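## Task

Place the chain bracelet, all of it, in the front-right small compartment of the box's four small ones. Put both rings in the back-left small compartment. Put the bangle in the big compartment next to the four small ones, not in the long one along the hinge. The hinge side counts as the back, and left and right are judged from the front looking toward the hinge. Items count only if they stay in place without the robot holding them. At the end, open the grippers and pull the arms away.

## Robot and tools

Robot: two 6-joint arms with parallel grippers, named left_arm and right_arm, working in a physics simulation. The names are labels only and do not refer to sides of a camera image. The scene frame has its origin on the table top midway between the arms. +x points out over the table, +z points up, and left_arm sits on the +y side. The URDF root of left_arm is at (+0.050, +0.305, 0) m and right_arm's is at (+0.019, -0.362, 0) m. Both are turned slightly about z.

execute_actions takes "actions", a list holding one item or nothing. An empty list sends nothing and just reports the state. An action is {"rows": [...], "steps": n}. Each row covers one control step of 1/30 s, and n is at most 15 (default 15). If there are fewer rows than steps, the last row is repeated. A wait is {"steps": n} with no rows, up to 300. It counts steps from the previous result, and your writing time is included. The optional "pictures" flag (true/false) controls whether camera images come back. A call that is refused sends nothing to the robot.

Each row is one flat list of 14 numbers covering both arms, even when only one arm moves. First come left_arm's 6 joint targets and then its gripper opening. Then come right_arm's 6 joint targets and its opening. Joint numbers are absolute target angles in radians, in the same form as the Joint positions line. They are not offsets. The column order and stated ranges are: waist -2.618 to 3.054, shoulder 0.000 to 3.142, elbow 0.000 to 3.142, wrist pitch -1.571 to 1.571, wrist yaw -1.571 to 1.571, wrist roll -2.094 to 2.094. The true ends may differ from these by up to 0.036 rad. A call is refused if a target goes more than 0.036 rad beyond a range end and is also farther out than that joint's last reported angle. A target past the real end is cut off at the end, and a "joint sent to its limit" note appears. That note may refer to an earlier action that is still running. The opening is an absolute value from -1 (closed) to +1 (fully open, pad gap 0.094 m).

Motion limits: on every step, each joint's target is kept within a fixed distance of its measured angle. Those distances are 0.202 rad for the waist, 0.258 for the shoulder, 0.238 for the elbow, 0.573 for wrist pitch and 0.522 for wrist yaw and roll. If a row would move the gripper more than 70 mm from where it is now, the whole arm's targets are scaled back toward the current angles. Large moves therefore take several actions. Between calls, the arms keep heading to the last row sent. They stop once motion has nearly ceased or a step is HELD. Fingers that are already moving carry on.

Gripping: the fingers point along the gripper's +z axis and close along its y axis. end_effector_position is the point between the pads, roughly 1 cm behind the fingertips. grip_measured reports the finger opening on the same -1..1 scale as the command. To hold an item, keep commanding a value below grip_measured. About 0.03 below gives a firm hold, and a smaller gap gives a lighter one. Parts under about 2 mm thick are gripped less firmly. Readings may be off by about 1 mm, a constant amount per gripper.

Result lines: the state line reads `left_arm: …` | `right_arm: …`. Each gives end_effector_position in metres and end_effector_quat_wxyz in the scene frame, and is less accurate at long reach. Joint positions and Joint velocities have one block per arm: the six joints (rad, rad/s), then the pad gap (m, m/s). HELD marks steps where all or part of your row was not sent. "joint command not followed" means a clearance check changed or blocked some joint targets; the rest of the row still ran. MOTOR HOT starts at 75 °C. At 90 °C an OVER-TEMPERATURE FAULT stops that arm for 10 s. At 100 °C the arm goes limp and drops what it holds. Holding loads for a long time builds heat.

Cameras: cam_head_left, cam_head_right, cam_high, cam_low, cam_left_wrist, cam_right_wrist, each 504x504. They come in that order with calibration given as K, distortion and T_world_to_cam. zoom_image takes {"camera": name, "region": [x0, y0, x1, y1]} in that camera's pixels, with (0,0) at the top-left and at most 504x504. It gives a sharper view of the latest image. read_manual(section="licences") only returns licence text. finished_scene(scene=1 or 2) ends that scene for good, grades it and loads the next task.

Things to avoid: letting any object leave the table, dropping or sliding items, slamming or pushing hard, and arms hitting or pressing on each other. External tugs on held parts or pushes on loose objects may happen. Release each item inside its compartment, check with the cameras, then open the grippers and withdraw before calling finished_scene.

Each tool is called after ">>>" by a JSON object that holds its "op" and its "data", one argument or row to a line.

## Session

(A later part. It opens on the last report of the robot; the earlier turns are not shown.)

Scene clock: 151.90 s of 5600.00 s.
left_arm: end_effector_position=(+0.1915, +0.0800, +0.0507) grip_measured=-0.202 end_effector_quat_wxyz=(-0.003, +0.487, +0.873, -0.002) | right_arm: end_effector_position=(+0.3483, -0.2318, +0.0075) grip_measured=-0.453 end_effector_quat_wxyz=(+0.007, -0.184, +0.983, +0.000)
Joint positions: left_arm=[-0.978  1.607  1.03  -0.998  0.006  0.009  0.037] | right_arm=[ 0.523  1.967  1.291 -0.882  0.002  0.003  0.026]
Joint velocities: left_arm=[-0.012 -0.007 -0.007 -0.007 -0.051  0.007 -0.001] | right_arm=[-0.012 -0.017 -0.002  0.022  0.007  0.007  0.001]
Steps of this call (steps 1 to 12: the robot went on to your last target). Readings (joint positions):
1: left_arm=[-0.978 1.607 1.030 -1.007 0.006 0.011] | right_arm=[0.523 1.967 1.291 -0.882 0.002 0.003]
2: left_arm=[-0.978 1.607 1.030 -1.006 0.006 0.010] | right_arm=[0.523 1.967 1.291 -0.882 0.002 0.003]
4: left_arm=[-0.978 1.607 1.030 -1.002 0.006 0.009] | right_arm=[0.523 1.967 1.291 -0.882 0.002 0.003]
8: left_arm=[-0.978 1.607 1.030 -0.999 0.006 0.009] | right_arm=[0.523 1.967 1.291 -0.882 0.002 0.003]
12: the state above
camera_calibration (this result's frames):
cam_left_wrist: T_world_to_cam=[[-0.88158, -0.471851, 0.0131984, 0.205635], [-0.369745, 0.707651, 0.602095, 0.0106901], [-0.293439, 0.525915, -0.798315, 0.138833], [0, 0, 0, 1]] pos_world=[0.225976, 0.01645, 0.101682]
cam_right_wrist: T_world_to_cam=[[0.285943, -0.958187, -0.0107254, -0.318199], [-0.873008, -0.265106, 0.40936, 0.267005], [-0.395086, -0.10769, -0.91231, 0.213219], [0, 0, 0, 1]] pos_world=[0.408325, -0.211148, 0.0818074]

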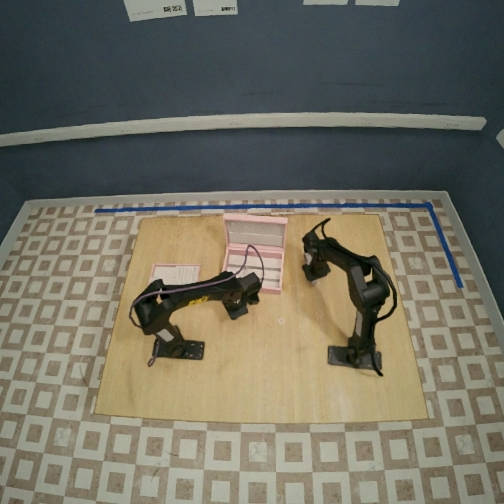

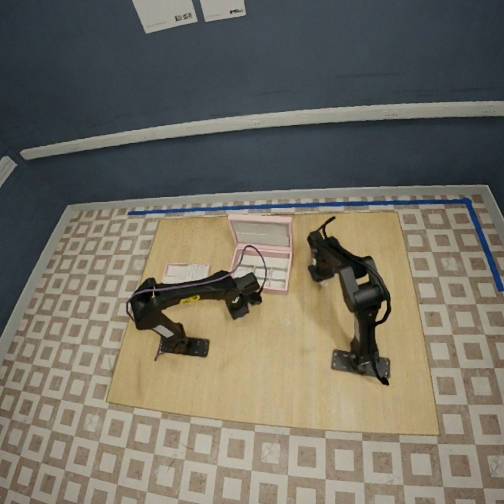

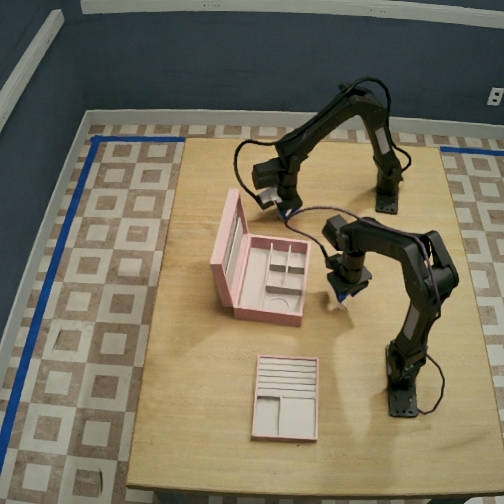

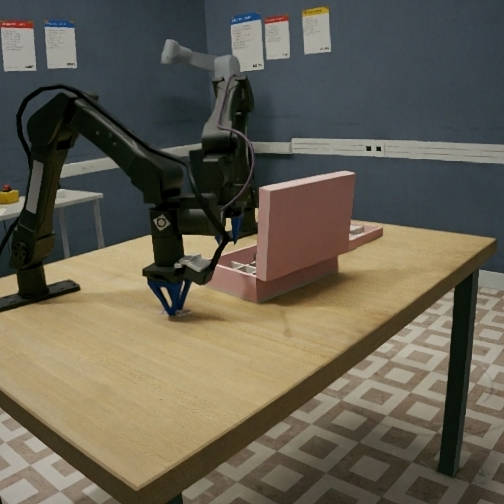

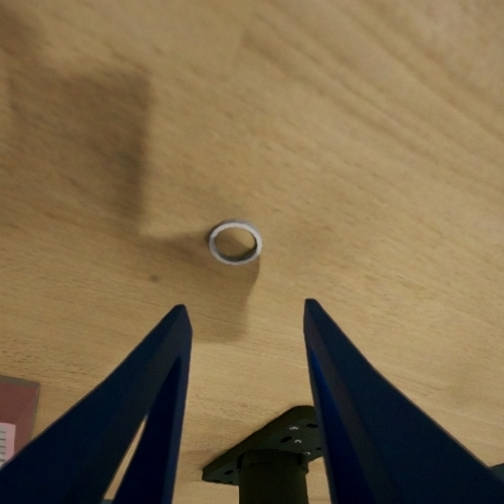

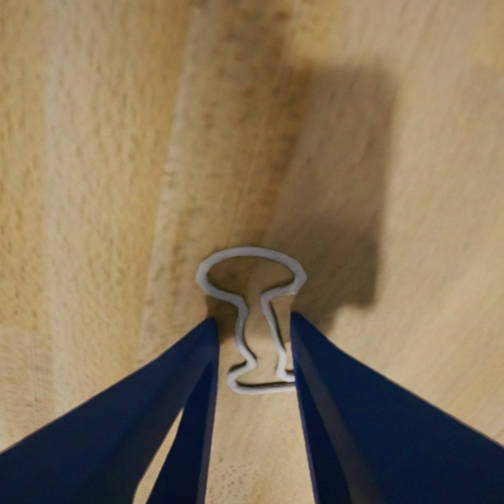

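>>> {"op": "execute_actions", "data": {
  "actions": [
    {"rows":[[-0.945,1.62,1.0,-0.93,0,0,-0.2,0.523,1.99,1.275,-0.855,0,0,-0.55],[-0.945,1.62,1.0,-0.93,0,0,-0.2,0.523,1.99,1.275,-0.855,0,0,-0.65],[-0.945,1.63,0.98,-0.9,0,0,-0.2,0.523,1.99,1.275,-0.855,0,0,-0.72],[-0.945,1.64,0.96,-0.87,0,0,-0.2,0.523,1.99,1.275,-0.855,0,0,-0.78],[-0.945,1.65,0.945,-0.85,0,0,-0.2,0.523,1.99,1.275,-0.855,0,0,-0.83],[-0.945,1.66,0.93,-0.825,0,0,-0.2,0.523,1.99,1.275,-0.855,0,0,-0.87],[-0.945,1.66,0.93,-0.825,0,0,-0.2,0.523,1.99,1.275,-0.855,0,0,-0.9],[-0.945,1.66,0.93,-0.825,0,0,-0.2,0.523,1.99,1.275,-0.855,0,0,-0.92],[-0.945,1.66,0.93,-0.825,0,0,-0.2,0.523,1.99,1.275,-0.855,0,0,-0.94]]}
  ],
  "pictures": false
}}

>>> {"op": "execute_actions", "data": {
  "actions": [
    {"steps":10}
  ]
}}

>>> {"op": "zoom_image", "data": {
  "camera": "cam_low",
  "region": [140, 270, 220, 330]
}}

Scene clock: 164.67 s of 5600.00 s.
left_arm: end_effector_position=(+0.1966, +0.0836, +0.0175) grip_measured=-0.202 end_effector_quat_wxyz=(-0.002, +0.477, +0.879, -0.002) | right_arm: end_effector_position=(+0.3495, -0.2316, +0.0072) grip_measured=-0.927 end_effector_quat_wxyz=(+0.009, -0.184, +0.983, -0.000)
Joint positions: left_arm=[-0.955  1.656  0.939 -0.854  0.006  0.008  0.037] | right_arm=[ 0.523  1.967  1.291 -0.876  0.004  0.003  0.003]
Joint velocities: left_arm=[ 0.012 -0.022 -0.012  0.11   0.007  0.037 -0.   ] | right_arm=[-0.002  0.007  0.012 -0.007 -0.066 -0.022  0.   ]
Steps of this call (steps 1 to 30: the robot went on to your last target; steps 31 to 90: nothing new was sent; then 9.27 s passed at rest; steps 91 to 105: all 15 steps of this action). Readings (joint positions):
91: left_arm=[-0.975 1.607 1.028 -0.991 0.007 0.008] | right_arm=[0.523 1.967 1.291 -0.881 0.003 0.003]
92: left_arm=[-0.970 1.607 1.025 -0.982 0.007 0.008] | right_arm=[0.523 1.967 1.291 -0.880 0.004 0.003]
94: left_arm=[-0.959 1.609 1.008 -0.951 0.006 0.008] | right_arm=[0.523 1.967 1.291 -0.879 0.004 0.003]
98: left_arm=[-0.955 1.639 0.956 -0.887 0.006 0.008] | right_arm=[0.523 1.967 1.291 -0.877 0.004 0.003]
105: the state above

Scene clock: 165.00 s of 5600.00 s.
left_arm: end_effector_position=(+0.1981, +0.0813, +0.0175) grip_measured=-0.202 end_effector_quat_wxyz=(+0.003, +0.477, +0.879, -0.005) | right_arm: end_effector_position=(+0.3495, -0.2316, +0.0072) grip_measured=-0.927 end_effector_quat_wxyz=(+0.009, -0.184, +0.983, -0.000)
Joint positions: left_arm=[-0.955  1.656  0.939 -0.844  0.006  0.008  0.037] | right_arm=[ 0.523  1.967  1.291 -0.876  0.004  0.003  0.003]
Joint velocities: left_arm=[-0.002 -0.017  0.007  0.066  0.007  0.022  0.002] | right_arm=[-0.002 -0.002  0.002  0.007 -0.051 -0.051  0.002]
Steps of this call (steps 1 to 10: the robot went on to your last target). Readings (joint positions):
1: left_arm=[-0.955 1.656 0.939 -0.852 0.006 0.008] | right_arm=[0.523 1.967 1.291 -0.876 0.004 0.003]
2: left_arm=[-0.955 1.656 0.939 -0.850 0.006 0.008] | right_arm=[0.523 1.967 1.291 -0.876 0.004 0.003]
4: left_arm=[-0.955 1.656 0.939 -0.847 0.006 0.008] | right_arm=[0.523 1.967 1.291 -0.876 0.004 0.003]
8: left_arm=[-0.955 1.656 0.939 -0.844 0.006 0.008] | right_arm=[0.523 1.967 1.291 -0.876 0.004 0.003]
10: the state above
camera_calibration (this result's frames):
cam_left_wrist: T_world_to_cam=[[-0.870465, -0.492098, 0.0114426, 0.211993], [-0.39114, 0.705622, 0.590853, 0.03684], [-0.298832, 0.509841, -0.806698, 0.11604], [0, 0, 0, 1]] pos_world=[0.233619, 0.0191643, 0.0694166]
cam_right_wrist: T_world_to_cam=[[0.285963, -0.958196, -0.00920871, -0.318457], [-0.875035, -0.265037, 0.405054, 0.269012], [-0.390562, -0.107772, -0.914247, 0.21194], [0, 0, 0, 1]] pos_world=[0.409237, -0.211005, 0.0818685]

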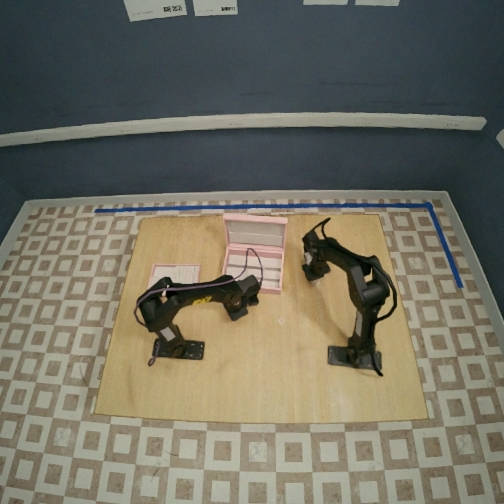

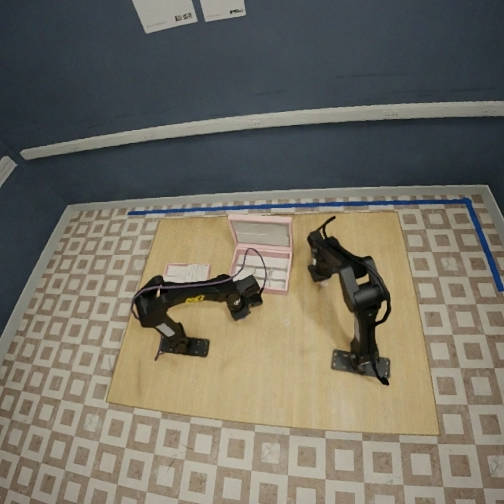

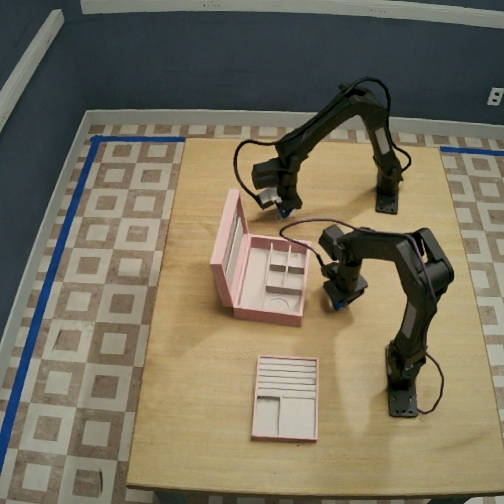

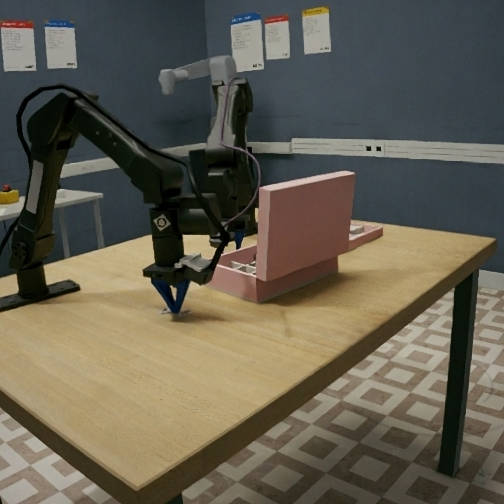

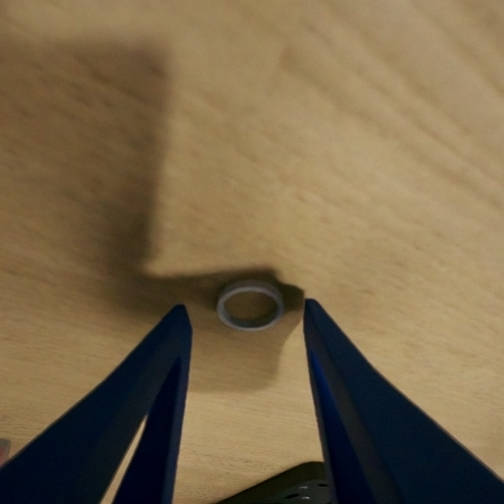

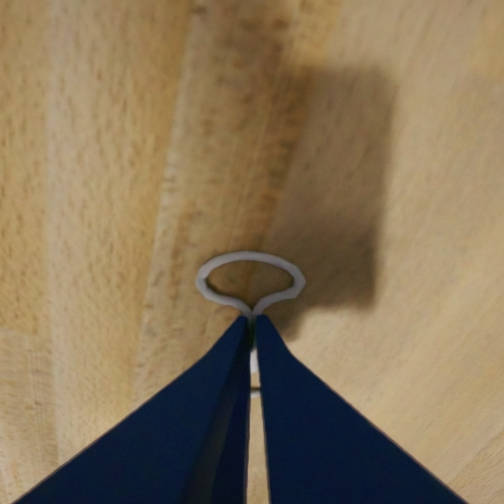

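Region (140, 270, 220, 330) of cam_low's 504x504 image, scaled by 6.300, with more detail than that image has; it fills the top 378 rows of this view, and the rest is white.

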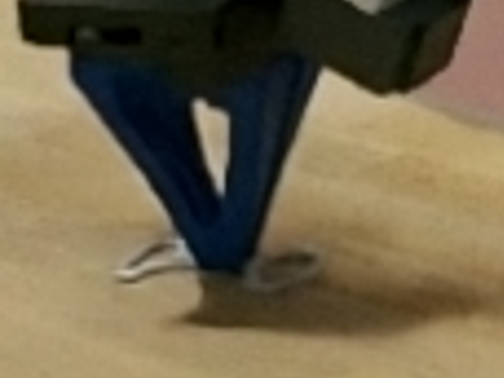

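>>> {"op": "execute_actions", "data": {
  "actions": [
    {"rows":[[-0.95,1.683,0.93,-0.81,0,0,-0.2,0.523,1.97,1.29,-0.876,0,0,-0.95],[-0.95,1.683,0.93,-0.81,0,0,-0.2,0.523,1.96,1.3,-0.88,0,0,-0.95],[-0.95,1.683,0.93,-0.81,0,0,-0.2,0.523,1.95,1.31,-0.89,0,0,-0.95],[-0.95,1.683,0.93,-0.81,0,0,-0.2,0.523,1.945,1.32,-0.91,0,0,-0.95],[-0.95,1.683,0.93,-0.81,0,0,-0.2,0.523,1.94,1.33,-0.93,0,0,-0.95],[-0.95,1.683,0.93,-0.81,0,0,-0.2,0.523,1.935,1.34,-0.95,0,0,-0.95],[-0.95,1.683,0.93,-0.81,0,0,-0.3,0.523,1.93,1.35,-0.97,0,0,-0.95],[-0.95,1.683,0.93,-0.81,0,0,-0.4,0.523,1.925,1.36,-0.99,0,0,-0.95],[-0.95,1.683,0.93,-0.81,0,0,-0.5,0.523,1.92,1.37,-1.01,0,0,-0.95],[-0.95,1.683,0.93,-0.81,0,0,-0.55,0.523,1.915,1.385,-1.03,0,0,-0.95],[-0.95,1.683,0.93,-0.81,0,0,-0.62,0.523,1.91,1.4,-1.05,0,0,-0.95]]}
  ],
  "pictures": false
}}

>>> {"op": "execute_actions", "data": {
  "actions": [
    {"steps":6}
  ]
}}

Scene clock: 175.20 s of 5600.00 s.
left_arm: end_effector_position=(+0.1995, +0.0792, +0.0142) grip_measured=-0.609 end_effector_quat_wxyz=(+0.004, +0.477, +0.879, -0.005) | right_arm: end_effector_position=(+0.3488, -0.2319, +0.0396) grip_measured=-0.947 end_effector_quat_wxyz=(+0.004, -0.184, +0.983, -0.001)
Joint positions: left_arm=[-0.955  1.669  0.939 -0.828  0.006  0.008  0.018] | right_arm=[ 0.523  1.93   1.376 -1.011  0.004  0.003  0.002]
Joint velocities: left_arm=[-0.007  0.012 -0.002 -0.066  0.022  0.007 -0.001] | right_arm=[ 0.007 -0.081  0.081 -0.271 -0.022  0.007 -0.001]
Steps of this call (steps 1 to 30: the robot went on to your last target; steps 31 to 90: nothing new was sent; then 6.70 s passed at rest; steps 91 to 105: all 15 steps of this action). Readings (joint positions):
91: left_arm=[-0.955 1.657 0.939 -0.842 0.006 0.008] | right_arm=[0.523 1.967 1.291 -0.876 0.004 0.003]
92: left_arm=[-0.955 1.659 0.939 -0.838 0.006 0.008] | right_arm=[0.523 1.967 1.291 -0.876 0.004 0.003]
94: left_arm=[-0.955 1.665 0.939 -0.834 0.006 0.008] | right_arm=[0.523 1.967 1.292 -0.879 0.004 0.003]
98: left_arm=[-0.955 1.669 0.939 -0.830 0.006 0.008] | right_arm=[0.523 1.956 1.320 -0.923 0.004 0.003]
105: the state above

Scene clock: 175.40 s of 5600.00 s.
left_arm: end_effector_position=(+0.1996, +0.0791, +0.0142) grip_measured=-0.609 end_effector_quat_wxyz=(+0.004, +0.477, +0.879, -0.006) | right_arm: end_effector_position=(+0.3441, -0.2338, +0.0409) grip_measured=-0.947 end_effector_quat_wxyz=(-0.006, -0.184, +0.983, -0.003)
Joint positions: left_arm=[-0.955  1.669  0.939 -0.827  0.006  0.008  0.018] | right_arm=[ 0.523  1.927  1.378 -1.034  0.004  0.003  0.002]
Joint velocities: left_arm=[-0.002 -0.002  0.007  0.007  0.037 -0.007 -0.   ] | right_arm=[-0.017 -0.007 -0.002 -0.081  0.066  0.007 -0.   ]
Steps of this call (steps 1 to 6: the robot went on to your last target). Readings (joint positions):
1: left_arm=[-0.955 1.669 0.939 -0.828 0.006 0.008] | right_arm=[0.523 1.928 1.378 -1.015 0.004 0.003]
2: left_arm=[-0.955 1.669 0.939 -0.828 0.006 0.008] | right_arm=[0.523 1.927 1.378 -1.020 0.004 0.003]
4: left_arm=[-0.955 1.669 0.939 -0.828 0.006 0.008] | right_arm=[0.523 1.927 1.378 -1.028 0.004 0.003]
6: the state above
camera_calibration (this result's frames):
cam_left_wrist: T_world_to_cam=[[-0.870296, -0.492401, 0.0112326, 0.212215], [-0.392401, 0.706973, 0.588397, 0.0411415], [-0.297669, 0.507672, -0.808494, 0.114941], [0, 0, 0, 1]] pos_world=[0.235048, 0.0170568, 0.0663375]
cam_right_wrist: T_world_to_cam=[[0.285735, -0.958286, -0.00661569, -0.318687], [-0.862981, -0.260307, 0.433017, 0.245829], [-0.416676, -0.118019, -0.901361, 0.246446], [0, 0, 0, 1]] pos_world=[0.405894, -0.212316, 0.11358]

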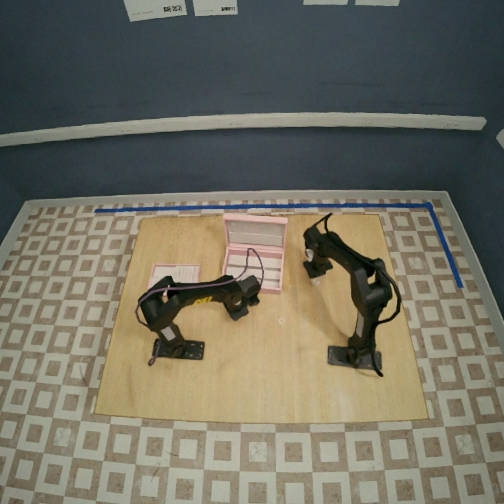

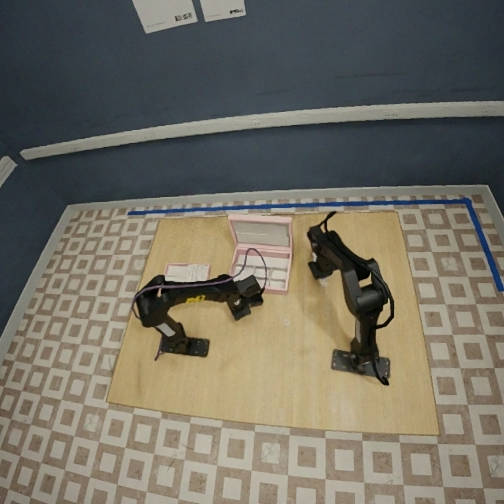

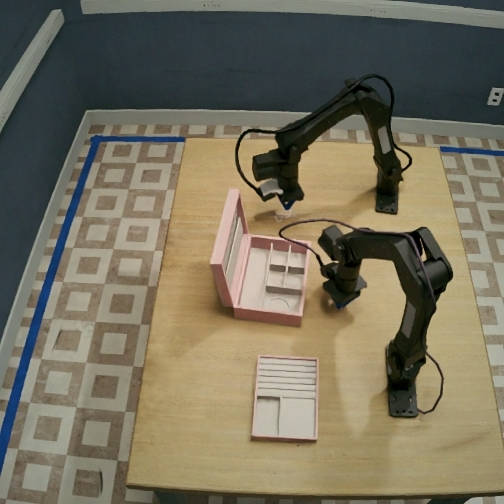

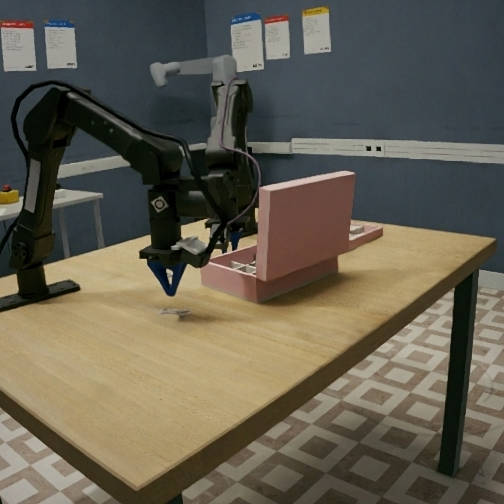

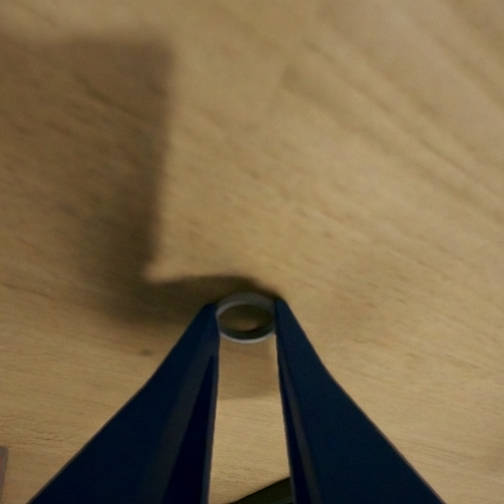

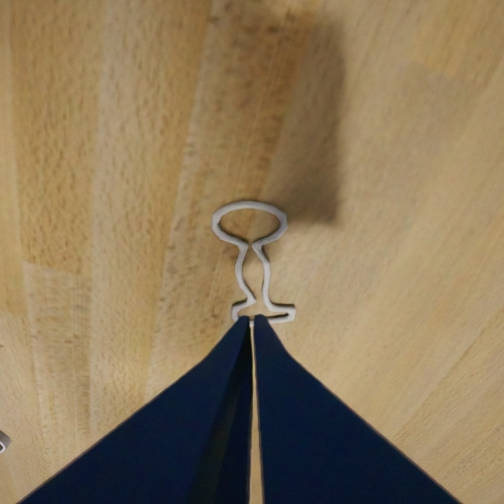

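>>> {"op": "execute_actions", "data": {
  "actions": [
    {"rows":[[-0.95,1.669,0.939,-0.83,0,0,-0.66,0.523,1.93,1.37,-1.0,0,0,-0.45],[-0.95,1.669,0.939,-0.83,0,0,-0.66,0.523,1.94,1.35,-0.96,0,0,-0.45],[-0.95,1.669,0.939,-0.83,0,0,-0.66,0.523,1.95,1.33,-0.93,0,0,-0.45],[-0.95,1.65,0.97,-0.87,0,0,-0.66,0.523,1.96,1.31,-0.9,0,0,-0.45],[-0.95,1.63,1.0,-0.92,0,0,-0.66,0.523,1.97,1.295,-0.88,0,0,-0.45],[-0.95,1.61,1.03,-0.97,0,0,-0.66,0.523,1.98,1.28,-0.86,0,0,-0.45],[-0.95,1.59,1.07,-1.03,0,0,-0.66,0.523,1.99,1.27,-0.85,0,0,-0.45],[-0.95,1.57,1.11,-1.09,0,0,-0.66,0.523,2.0,1.26,-0.85,0,0,-0.45],[-0.95,1.55,1.15,-1.15,0,0,-0.66,0.523,2.0,1.26,-0.85,0,0,-0.45],[-0.95,1.54,1.19,-1.2,0,0,-0.66,0.523,2.0,1.26,-0.85,0,0,-0.45],[-0.95,1.53,1.23,-1.25,0,0,-0.66,0.523,2.0,1.26,-0.85,0,0,-0.45]]}
  ],
  "pictures": false
}}

>>> {"op": "execute_actions", "data": {
  "actions": [
    {"rows":[[-0.92,1.6,1.32,-1.27,0,0.2,-0.66,0.523,2.0,1.26,-0.85,0,0,-0.45],[-0.89,1.67,1.41,-1.29,0,0.4,-0.66,0.523,2.0,1.26,-0.85,0,0,-0.45],[-0.86,1.74,1.5,-1.31,0,0.6,-0.66,0.523,2.0,1.26,-0.85,0,0,-0.45],[-0.83,1.81,1.59,-1.33,0,0.8,-0.66,0.523,2.0,1.26,-0.85,0,0,-0.45],[-0.8,1.88,1.68,-1.35,0,1.0,-0.66,0.523,2.0,1.26,-0.85,0,0,-0.45],[-0.77,1.95,1.77,-1.37,0,1.2,-0.66,0.523,2.0,1.26,-0.85,0,0,-0.45],[-0.74,2.02,1.86,-1.39,0,1.4,-0.66,0.523,2.0,1.26,-0.85,0,0,-0.45],[-0.71,2.09,1.95,-1.41,0,1.6,-0.66,0.523,2.0,1.26,-0.85,0,0,-0.45],[-0.69,2.16,2.03,-1.42,0,1.8,-0.66,0.523,2.0,1.26,-0.85,0,0,-0.45],[-0.677,2.22,2.11,-1.43,0,2.05,-0.66,0.523,2.0,1.26,-0.85,0,0,-0.45]]}
  ],
  "pictures": false
}}

>>> {"op": "execute_actions", "data": {
  "actions": [
    {"steps":20}
  ]
}}

>>> {"op": "zoom_image", "data": {
  "camera": "cam_low",
  "region": [140, 270, 220, 330]
}}

Scene clock: 197.60 s of 5600.00 s.
left_arm: end_effector_position=(+0.2107, +0.0623, +0.1187) grip_measured=-0.642 end_effector_quat_wxyz=(+0.053, +0.476, +0.877, -0.031) | right_arm: end_effector_position=(+0.3481, -0.2322, +0.0068) grip_measured=-0.453 end_effector_quat_wxyz=(+0.005, -0.184, +0.983, -0.001)
Joint positions: left_arm=[-0.955  1.532  1.224 -1.139  0.006  0.008  0.017] | right_arm=[ 0.523  1.97   1.294 -0.885  0.004  0.003  0.026]
Joint velocities: left_arm=[ 0.002 -0.232  0.139 -0.432  0.007 -0.022 -0.   ] | right_arm=[-0.012 -0.017 -0.012 -0.081  0.037  0.007  0.   ]
Steps of this call (steps 1 to 30: the robot went on to your last target; steps 31 to 90: nothing new was sent; then 18.70 s passed at rest; steps 91 to 105: all 15 steps of this action). Readings (joint positions):
91: left_arm=[-0.955 1.669 0.939 -0.827 0.006 0.008] | right_arm=[0.523 1.927 1.378 -1.040 0.004 0.003]
92: left_arm=[-0.955 1.669 0.939 -0.827 0.006 0.008] | right_arm=[0.523 1.928 1.375 -1.029 0.004 0.003]
94: left_arm=[-0.955 1.669 0.939 -0.830 0.006 0.008] | right_arm=[0.523 1.930 1.355 -0.989 0.004 0.003]
98: left_arm=[-0.955 1.651 1.003 -0.936 0.006 0.008] | right_arm=[0.523 1.968 1.295 -0.912 0.004 0.003]
105: the state above

Scene clock: 198.10 s of 5600.00 s.
left_arm: end_effector_position=(+0.3936, +0.0235, +0.0910) grip_measured=-0.642 end_effector_quat_wxyz=(+0.014, +0.863, +0.504, +0.008) | right_arm: end_effector_position=(+0.3481, -0.2322, +0.0068) grip_measured=-0.453 end_effector_quat_wxyz=(+0.005, -0.184, +0.983, -0.001)
Joint positions: left_arm=[-0.66   2.247  2.066 -1.358 -0.005  1.394  0.017] | right_arm=[ 0.523  1.97   1.294 -0.885  0.004  0.003  0.026]
Joint velocities: left_arm=[ 0.027  0.125 -0.007 -0.388 -0.095  2.835  0.   ] | right_arm=[-0.002  0.007  0.007 -0.051 -0.007 -0.037  0.001]
Steps of this call (steps 1 to 15: all 15 steps of this action). Readings (joint positions):
1: left_arm=[-0.952 1.533 1.241 -1.168 0.006 0.039] | right_arm=[0.523 1.970 1.294 -0.885 0.004 0.003]
2: left_arm=[-0.943 1.557 1.280 -1.209 0.007 0.103] | right_arm=[0.523 1.970 1.294 -0.885 0.004 0.003]
4: left_arm=[-0.902 1.661 1.422 -1.275 0.008 0.295] | right_arm=[0.523 1.970 1.294 -0.885 0.004 0.003]
8: left_arm=[-0.784 1.951 1.776 -1.321 0.008 0.696] | right_arm=[0.523 1.970 1.294 -0.885 0.004 0.003]
15: the state above

Scene clock: 198.77 s of 5600.00 s.
left_arm: end_effector_position=(+0.3853, +0.0262, +0.0939) grip_measured=-0.642 end_effector_quat_wxyz=(-0.002, +0.979, +0.203, +0.002) | right_arm: end_effector_position=(+0.3481, -0.2322, +0.0068) grip_measured=-0.453 end_effector_quat_wxyz=(+0.005, -0.184, +0.983, -0.001)
Joint positions: left_arm=[-0.668  2.249  2.08  -1.404 -0.005  2.034  0.017] | right_arm=[ 0.523  1.97   1.294 -0.885  0.004  0.003  0.026]
Joint velocities: left_arm=[-0.017 -0.002  0.007  0.007 -0.037 -0.007  0.   ] | right_arm=[-0.007  0.007 -0.007  0.037 -0.007 -0.037  0.001]
Steps of this call (steps 1 to 20: the robot went on to your last target). Readings (joint positions):
1: left_arm=[-0.660 2.249 2.066 -1.368 -0.005 1.494] | right_arm=[0.523 1.970 1.294 -0.885 0.004 0.003]
2: left_arm=[-0.662 2.249 2.067 -1.377 -0.005 1.594] | right_arm=[0.523 1.970 1.294 -0.885 0.004 0.003]
4: left_arm=[-0.666 2.249 2.076 -1.391 -0.005 1.755] | right_arm=[0.523 1.970 1.294 -0.885 0.004 0.003]
8: left_arm=[-0.668 2.249 2.080 -1.398 -0.005 1.925] | right_arm=[0.523 1.970 1.294 -0.885 0.004 0.003]
20: the state above
camera_calibration (this result's frames):
cam_left_wrist: T_world_to_cam=[[-0.340511, 0.940183, 0.0104137, 0.105301], [0.752623, 0.265909, 0.602371, -0.32641], [0.56357, 0.212952, -0.798148, -0.0635537], [0, 0, 0, 1]] pos_world=[0.317337, 0.00132684, 0.144798]
cam_right_wrist: T_world_to_cam=[[0.285888, -0.958226, -0.00844121, -0.318578], [-0.871548, -0.263669, 0.413381, 0.266798], [-0.398338, -0.110823, -0.910519, 0.212886], [0, 0, 0, 1]] pos_world=[0.408405, -0.211331, 0.0808582]

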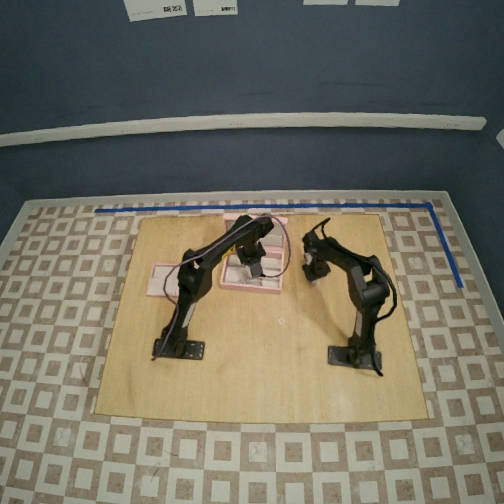

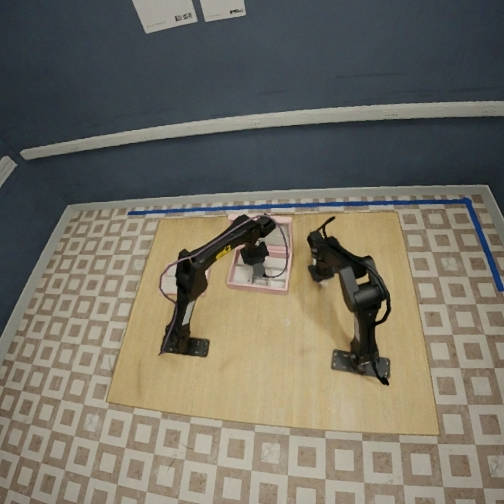

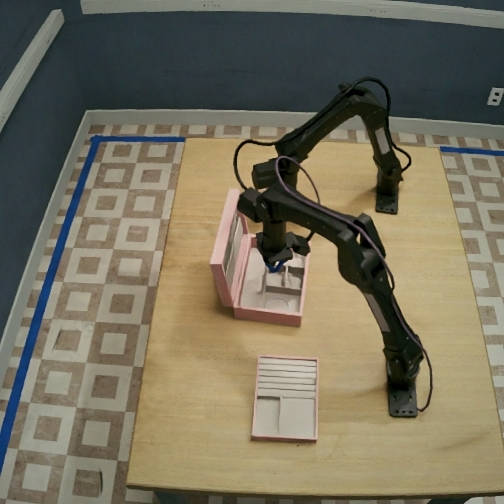

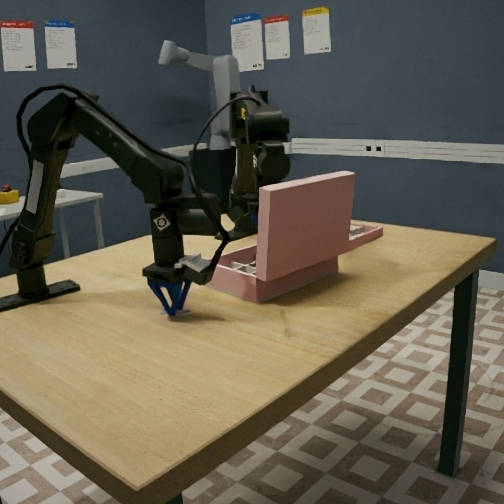

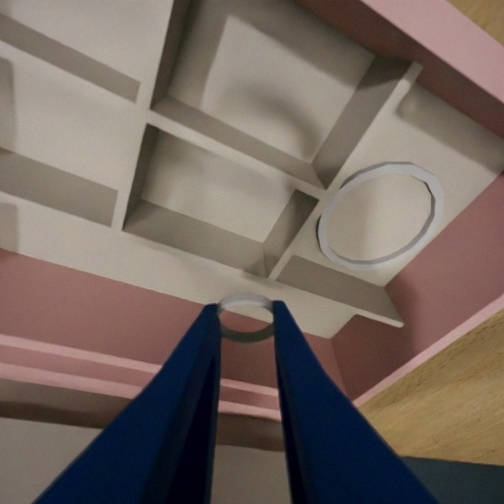

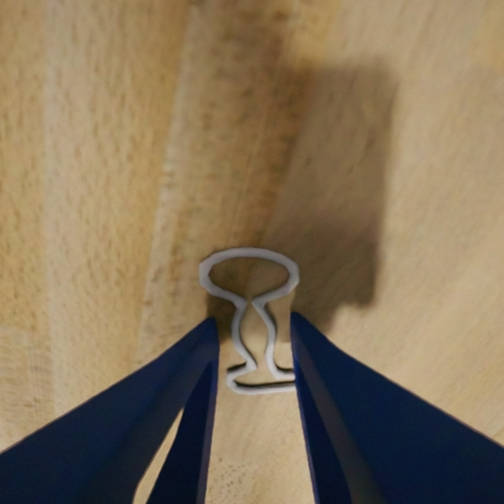

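Region (140, 270, 220, 330) of cam_low's 504x504 image, scaled by 6.300, with more detail than that image has; it fills the top 378 rows of this view, and the rest is white.

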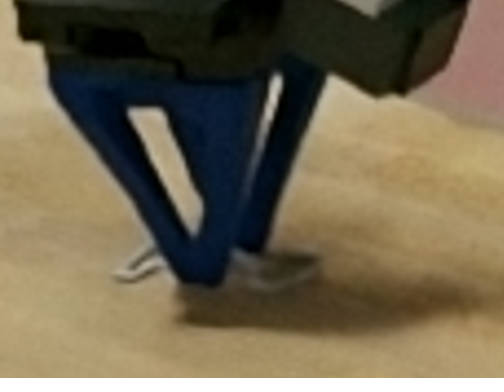

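>>> {"op": "execute_actions", "data": {
  "actions": [
    {"rows":[[-0.685,2.25,2.05,-1.37,0,2.05,-0.66,0.523,1.95,1.32,-0.89,0,0,-0.5],[-0.685,2.25,2.03,-1.35,0,2.05,-0.66,0.523,1.95,1.32,-0.89,0,0,-0.5],[-0.685,2.25,2.01,-1.33,0,2.05,-0.66,0.523,1.95,1.32,-0.89,0,0,-0.5],[-0.685,2.25,1.99,-1.3,0,2.05,-0.66,0.523,1.95,1.33,-0.88,0,0,-0.5],[-0.685,2.255,1.97,-1.27,0,2.05,-0.66,0.523,1.96,1.34,-0.88,0,0,-0.5],[-0.685,2.255,1.95,-1.25,0,2.05,-0.66,0.519,1.97,1.35,-0.88,0,0,-0.5],[-0.685,2.255,1.93,-1.225,0,2.05,-0.66,0.515,1.97,1.35,-0.88,0,0,-0.5],[-0.685,2.255,1.93,-1.225,0,2.05,-0.66,0.515,1.97,1.35,-0.88,0,0,-0.5],[-0.685,2.255,1.93,-1.225,0,2.05,-0.66,0.515,1.975,1.34,-0.88,0,0,-0.5],[-0.685,2.255,1.93,-1.225,0,2.05,-0.66,0.515,1.98,1.33,-0.88,0,0,-0.5],[-0.685,2.255,1.93,-1.225,0,2.05,-0.66,0.515,1.99,1.32,-0.875,0,0,-0.5],[-0.685,2.255,1.93,-1.225,0,2.05,-0.66,0.515,2.0,1.31,-0.87,0,0,-0.5]]}
  ],
  "pictures": false
}}

>>> {"op": "execute_actions", "data": {
  "actions": [
    {"steps":12}
  ]
}}

Scene clock: 218.30 s of 5600.00 s.
left_arm: end_effector_position=(+0.3857, +0.0221, +0.0553) grip_measured=-0.642 end_effector_quat_wxyz=(+0.000, +0.981, +0.196, +0.003) | right_arm: end_effector_position=(+0.3570, -0.2287, +0.0074) grip_measured=-0.497 end_effector_quat_wxyz=(+0.014, -0.184, +0.983, +0.001)
Joint positions: left_arm=[-0.674  2.257  1.94  -1.25  -0.005  2.042  0.017] | right_arm=[ 0.523  1.988  1.321 -0.877  0.004  0.003  0.024]
Joint velocities: left_arm=[-0.017 -0.002 -0.017  0.095  0.007  0.037  0.   ] | right_arm=[-0.007 -0.017  0.007 -0.007 -0.022  0.007 -0.001]
Steps of this call (steps 1 to 30: the robot went on to your last target; steps 31 to 90: nothing new was sent; then 16.03 s passed at rest; steps 91 to 105: all 15 steps of this action). Readings (joint positions):
91: left_arm=[-0.668 2.249 2.078 -1.401 -0.005 2.042] | right_arm=[0.523 1.969 1.295 -0.886 0.004 0.003]
92: left_arm=[-0.669 2.249 2.072 -1.393 -0.005 2.042] | right_arm=[0.523 1.969 1.295 -0.886 0.004 0.003]
94: left_arm=[-0.671 2.249 2.045 -1.367 -0.005 2.042] | right_arm=[0.523 1.969 1.296 -0.886 0.004 0.003]
98: left_arm=[-0.674 2.250 1.963 -1.298 -0.005 2.042] | right_arm=[0.523 1.969 1.317 -0.887 0.004 0.003]
105: the state above

Scene clock: 218.70 s of 5600.00 s.
left_arm: end_effector_position=(+0.3882, +0.0200, +0.0553) grip_measured=-0.642 end_effector_quat_wxyz=(+0.005, +0.981, +0.196, +0.008) | right_arm: end_effector_position=(+0.3571, -0.2287, +0.0074) grip_measured=-0.497 end_effector_quat_wxyz=(+0.014, -0.184, +0.983, +0.001)
Joint positions: left_arm=[-0.674  2.257  1.94  -1.237 -0.005  2.042  0.017] | right_arm=[ 0.523  1.988  1.321 -0.877  0.004  0.003  0.024]
Joint velocities: left_arm=[ 0.002 -0.002 -0.027  0.007  0.007 -0.066 -0.001] | right_arm=[-0.017 -0.012  0.017 -0.007 -0.007  0.037 -0.   ]
Steps of this call (steps 1 to 12: the robot went on to your last target). Readings (joint positions):
1: left_arm=[-0.674 2.257 1.940 -1.247 -0.005 2.042] | right_arm=[0.523 1.988 1.321 -0.877 0.004 0.003]
2: left_arm=[-0.674 2.257 1.940 -1.245 -0.005 2.042] | right_arm=[0.523 1.988 1.321 -0.877 0.004 0.003]
4: left_arm=[-0.674 2.257 1.940 -1.241 -0.005 2.042] | right_arm=[0.523 1.988 1.321 -0.877 0.004 0.003]
8: left_arm=[-0.674 2.257 1.940 -1.238 -0.005 2.042] | right_arm=[0.523 1.988 1.321 -0.877 0.004 0.003]
12: the state above
camera_calibration (this result's frames):
cam_left_wrist: T_world_to_cam=[[-0.326879, 0.945047, -0.00598431, 0.108114], [0.747616, 0.262453, 0.610073, -0.302152], [0.578119, 0.194946, -0.792322, -0.10032], [0, 0, 0, 1]] pos_world=[0.319231, -0.00331513, 0.105496]
cam_right_wrist: T_world_to_cam=[[0.286041, -0.958166, -0.0099435, -0.317793], [-0.878311, -0.266322, 0.397042, 0.277268], [-0.38308, -0.104837, -0.917747, 0.213337], [0, 0, 0, 1]] pos_world=[0.416155, -0.20829, 0.082542]

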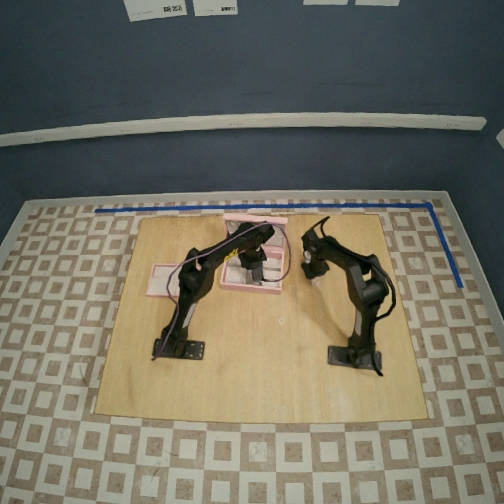

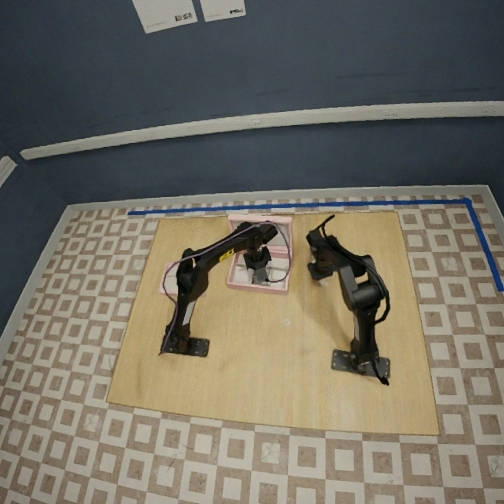

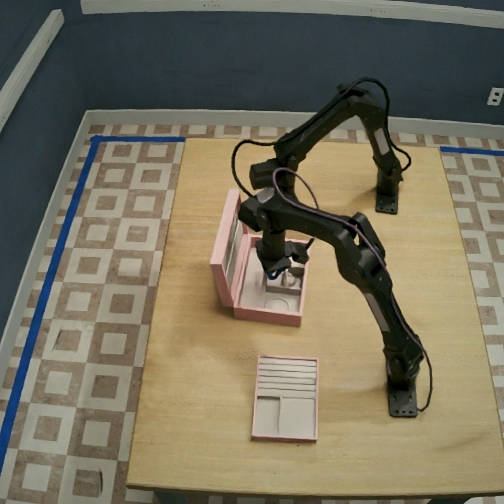

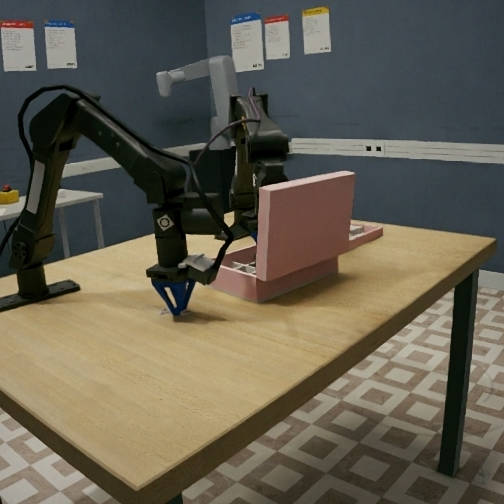

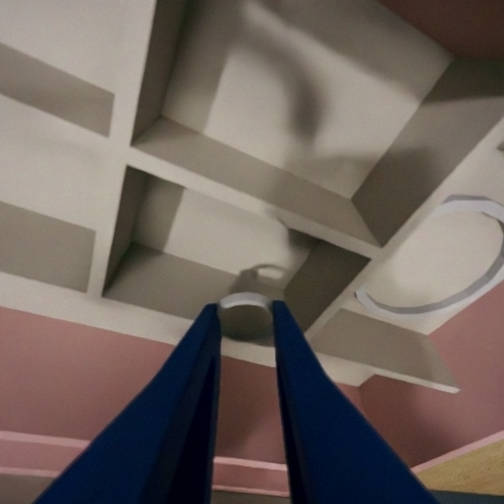

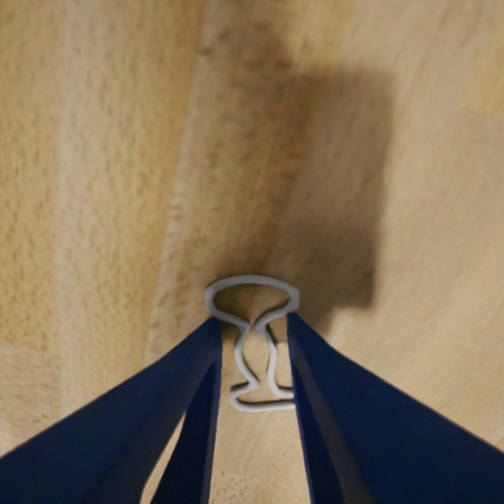

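>>> {"op": "execute_actions", "data": {
  "actions": [
    {"rows":[[-0.7,2.255,1.93,-1.27,0,2.05,-0.66,0.523,2.01,1.3,-0.87,0,0,-0.6],[-0.7,2.255,1.93,-1.27,0,2.05,-0.66,0.523,2.015,1.3,-0.87,0,0,-0.7],[-0.7,2.255,1.92,-1.26,0,2.05,-0.66,0.523,2.015,1.3,-0.87,0,0,-0.76],[-0.7,2.255,1.91,-1.25,0,2.05,-0.66,0.523,2.015,1.3,-0.87,0,0,-0.8],[-0.7,2.26,1.9,-1.24,0,2.05,-0.66,0.523,2.015,1.3,-0.87,0,0,-0.83],[-0.7,2.26,1.89,-1.22,0,2.05,-0.66,0.523,2.015,1.3,-0.87,0,0,-0.86],[-0.7,2.265,1.88,-1.21,0,2.05,-0.66,0.523,2.015,1.3,-0.87,0,0,-0.88],[-0.7,2.265,1.87,-1.19,0,2.05,-0.66,0.523,2.015,1.3,-0.87,0,0,-0.9],[-0.7,2.27,1.86,-1.18,0,2.05,-0.66,0.523,2.015,1.3,-0.87,0,0,-0.91],[-0.7,2.27,1.85,-1.17,0,2.05,-0.66,0.523,2.015,1.3,-0.87,0,0,-0.92]]}
  ],
  "pictures": false
}}

>>> {"op": "execute_actions", "data": {
  "actions": [
    {"steps":8}
  ]
}}

>>> {"op": "zoom_image", "data": {
  "camera": "cam_right_wrist",
  "region": [190, 250, 320, 400]
}}

Scene clock: 228.10 s of 5600.00 s.
left_arm: end_effector_position=(+0.3748, +0.0214, +0.0340) grip_measured=-0.642 end_effector_quat_wxyz=(-0.011, +0.982, +0.188, -0.005) | right_arm: end_effector_position=(+0.3571, -0.2287, +0.0074) grip_measured=-0.911 end_effector_quat_wxyz=(+0.014, -0.184, +0.983, +0.001)
Joint positions: left_arm=[-0.692  2.262  1.865 -1.196 -0.005  2.042  0.017] | right_arm=[ 0.523  1.988  1.321 -0.877  0.004  0.003  0.004]
Joint velocities: left_arm=[-0.007  0.007 -0.002  0.066  0.081 -0.007 -0.001] | right_arm=[ 0.007  0.002  0.002 -0.037  0.007 -0.037  0.   ]
Steps of this call (steps 1 to 30: the robot went on to your last target; steps 31 to 90: nothing new was sent; then 5.90 s passed at rest; steps 91 to 105: all 15 steps of this action). Readings (joint positions):
91: left_arm=[-0.675 2.257 1.940 -1.237 -0.005 2.042] | right_arm=[0.523 1.988 1.321 -0.877 0.004 0.003]
92: left_arm=[-0.677 2.257 1.940 -1.238 -0.005 2.042] | right_arm=[0.523 1.988 1.321 -0.877 0.004 0.003]
94: left_arm=[-0.683 2.257 1.938 -1.239 -0.005 2.042] | right_arm=[0.523 1.988 1.321 -0.877 0.004 0.003]
98: left_arm=[-0.691 2.257 1.907 -1.227 -0.005 2.042] | right_arm=[0.523 1.988 1.321 -0.877 0.004 0.003]
105: the state above

Scene clock: 228.37 s of 5600.00 s.
left_arm: end_effector_position=(+0.3771, +0.0194, +0.0340) grip_measured=-0.642 end_effector_quat_wxyz=(-0.006, +0.982, +0.188, -0.001) | right_arm: end_effector_position=(+0.3571, -0.2287, +0.0074) grip_measured=-0.911 end_effector_quat_wxyz=(+0.014, -0.184, +0.983, +0.001)
Joint positions: left_arm=[-0.692  2.262  1.865 -1.183 -0.005  2.042  0.017] | right_arm=[ 0.523  1.988  1.321 -0.877  0.004  0.003  0.004]
Joint velocities: left_arm=[-0.002  0.002 -0.022  0.007 -0.022  0.037 -0.   ] | right_arm=[-0.007 -0.002 -0.007  0.037 -0.037 -0.051  0.   ]
Steps of this call (steps 1 to 8: the robot went on to your last target). Readings (joint positions):
1: left_arm=[-0.692 2.262 1.865 -1.192 -0.005 2.042] | right_arm=[0.523 1.988 1.321 -0.877 0.004 0.003]
2: left_arm=[-0.692 2.262 1.865 -1.190 -0.005 2.042] | right_arm=[0.523 1.988 1.321 -0.877 0.004 0.003]
4: left_arm=[-0.692 2.262 1.865 -1.186 -0.005 2.042] | right_arm=[0.523 1.988 1.321 -0.877 0.004 0.003]
8: the state above
camera_calibration (this result's frames):
cam_left_wrist: T_world_to_cam=[[-0.31012, 0.950527, 0.0180018, 0.0975765], [0.764732, 0.238164, 0.598717, -0.286248], [0.56481, 0.199441, -0.800758, -0.105445], [0, 0, 0, 1]] pos_world=[0.30872, -0.00354524, 0.0851897]
cam_right_wrist: T_world_to_cam=[[0.286032, -0.958172, -0.00956352, -0.317862], [-0.878369, -0.266172, 0.397014, 0.277328], [-0.382953, -0.105159, -0.917763, 0.213221], [0, 0, 0, 1]] pos_world=[0.416169, -0.208328, 0.0825432]

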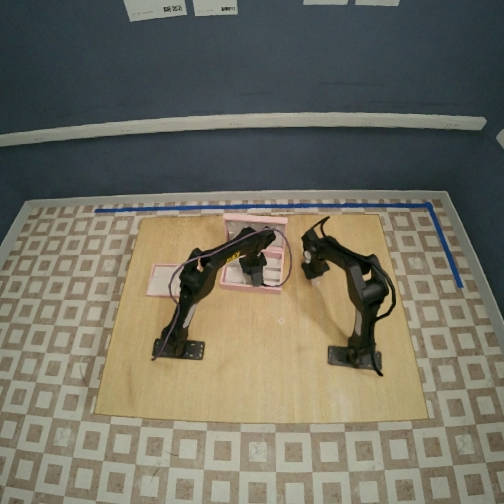

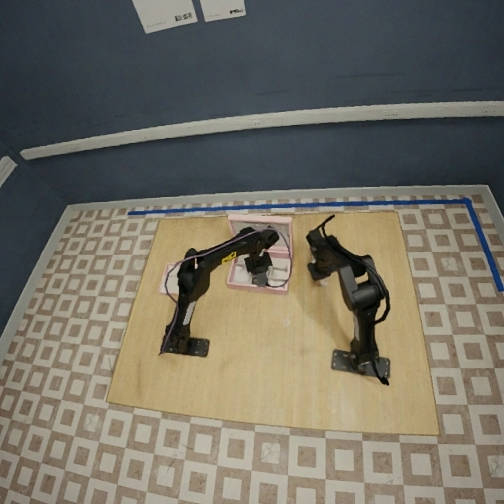

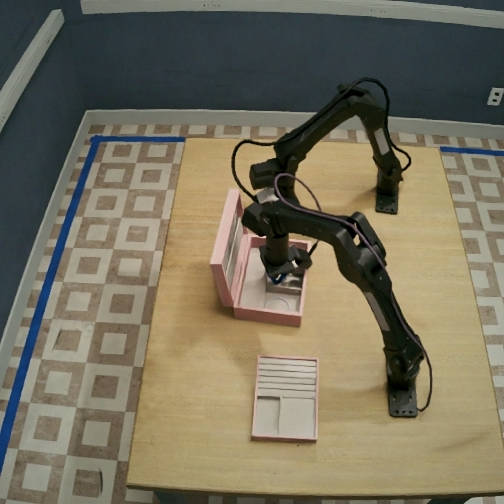

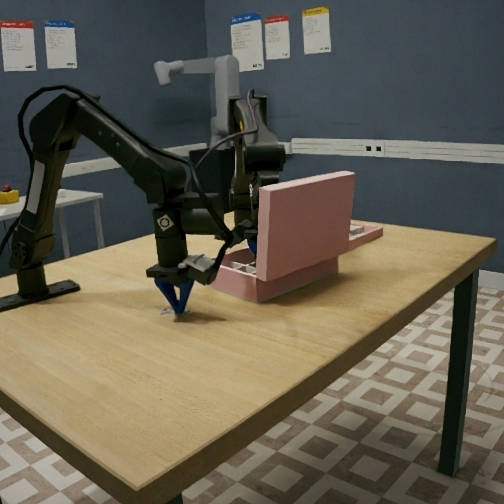

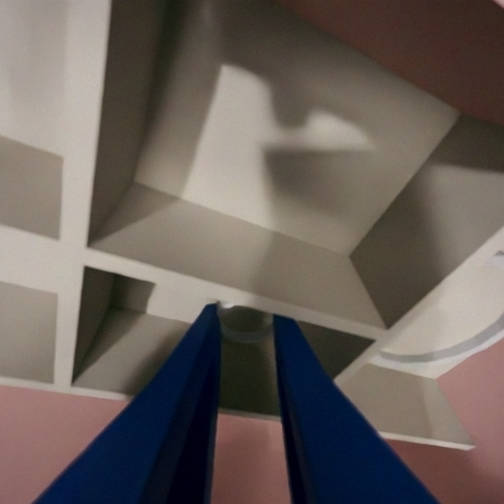

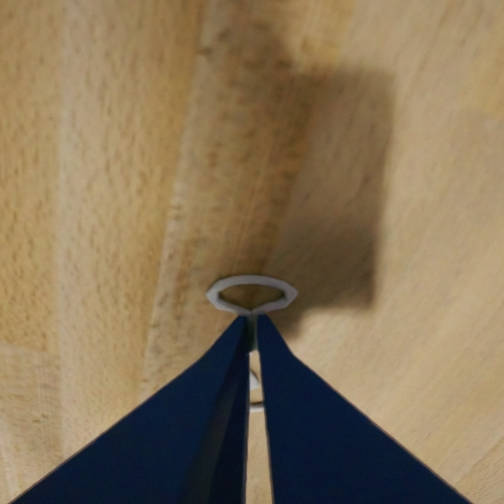

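Region (190, 250, 320, 400) of cam_right_wrist's 504x504 image, scaled by 3.360, with more detail than that image has; it fills the left 437 columns of this view, and the rest is white.

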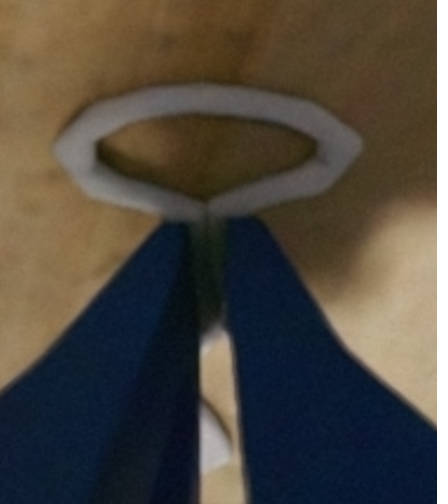

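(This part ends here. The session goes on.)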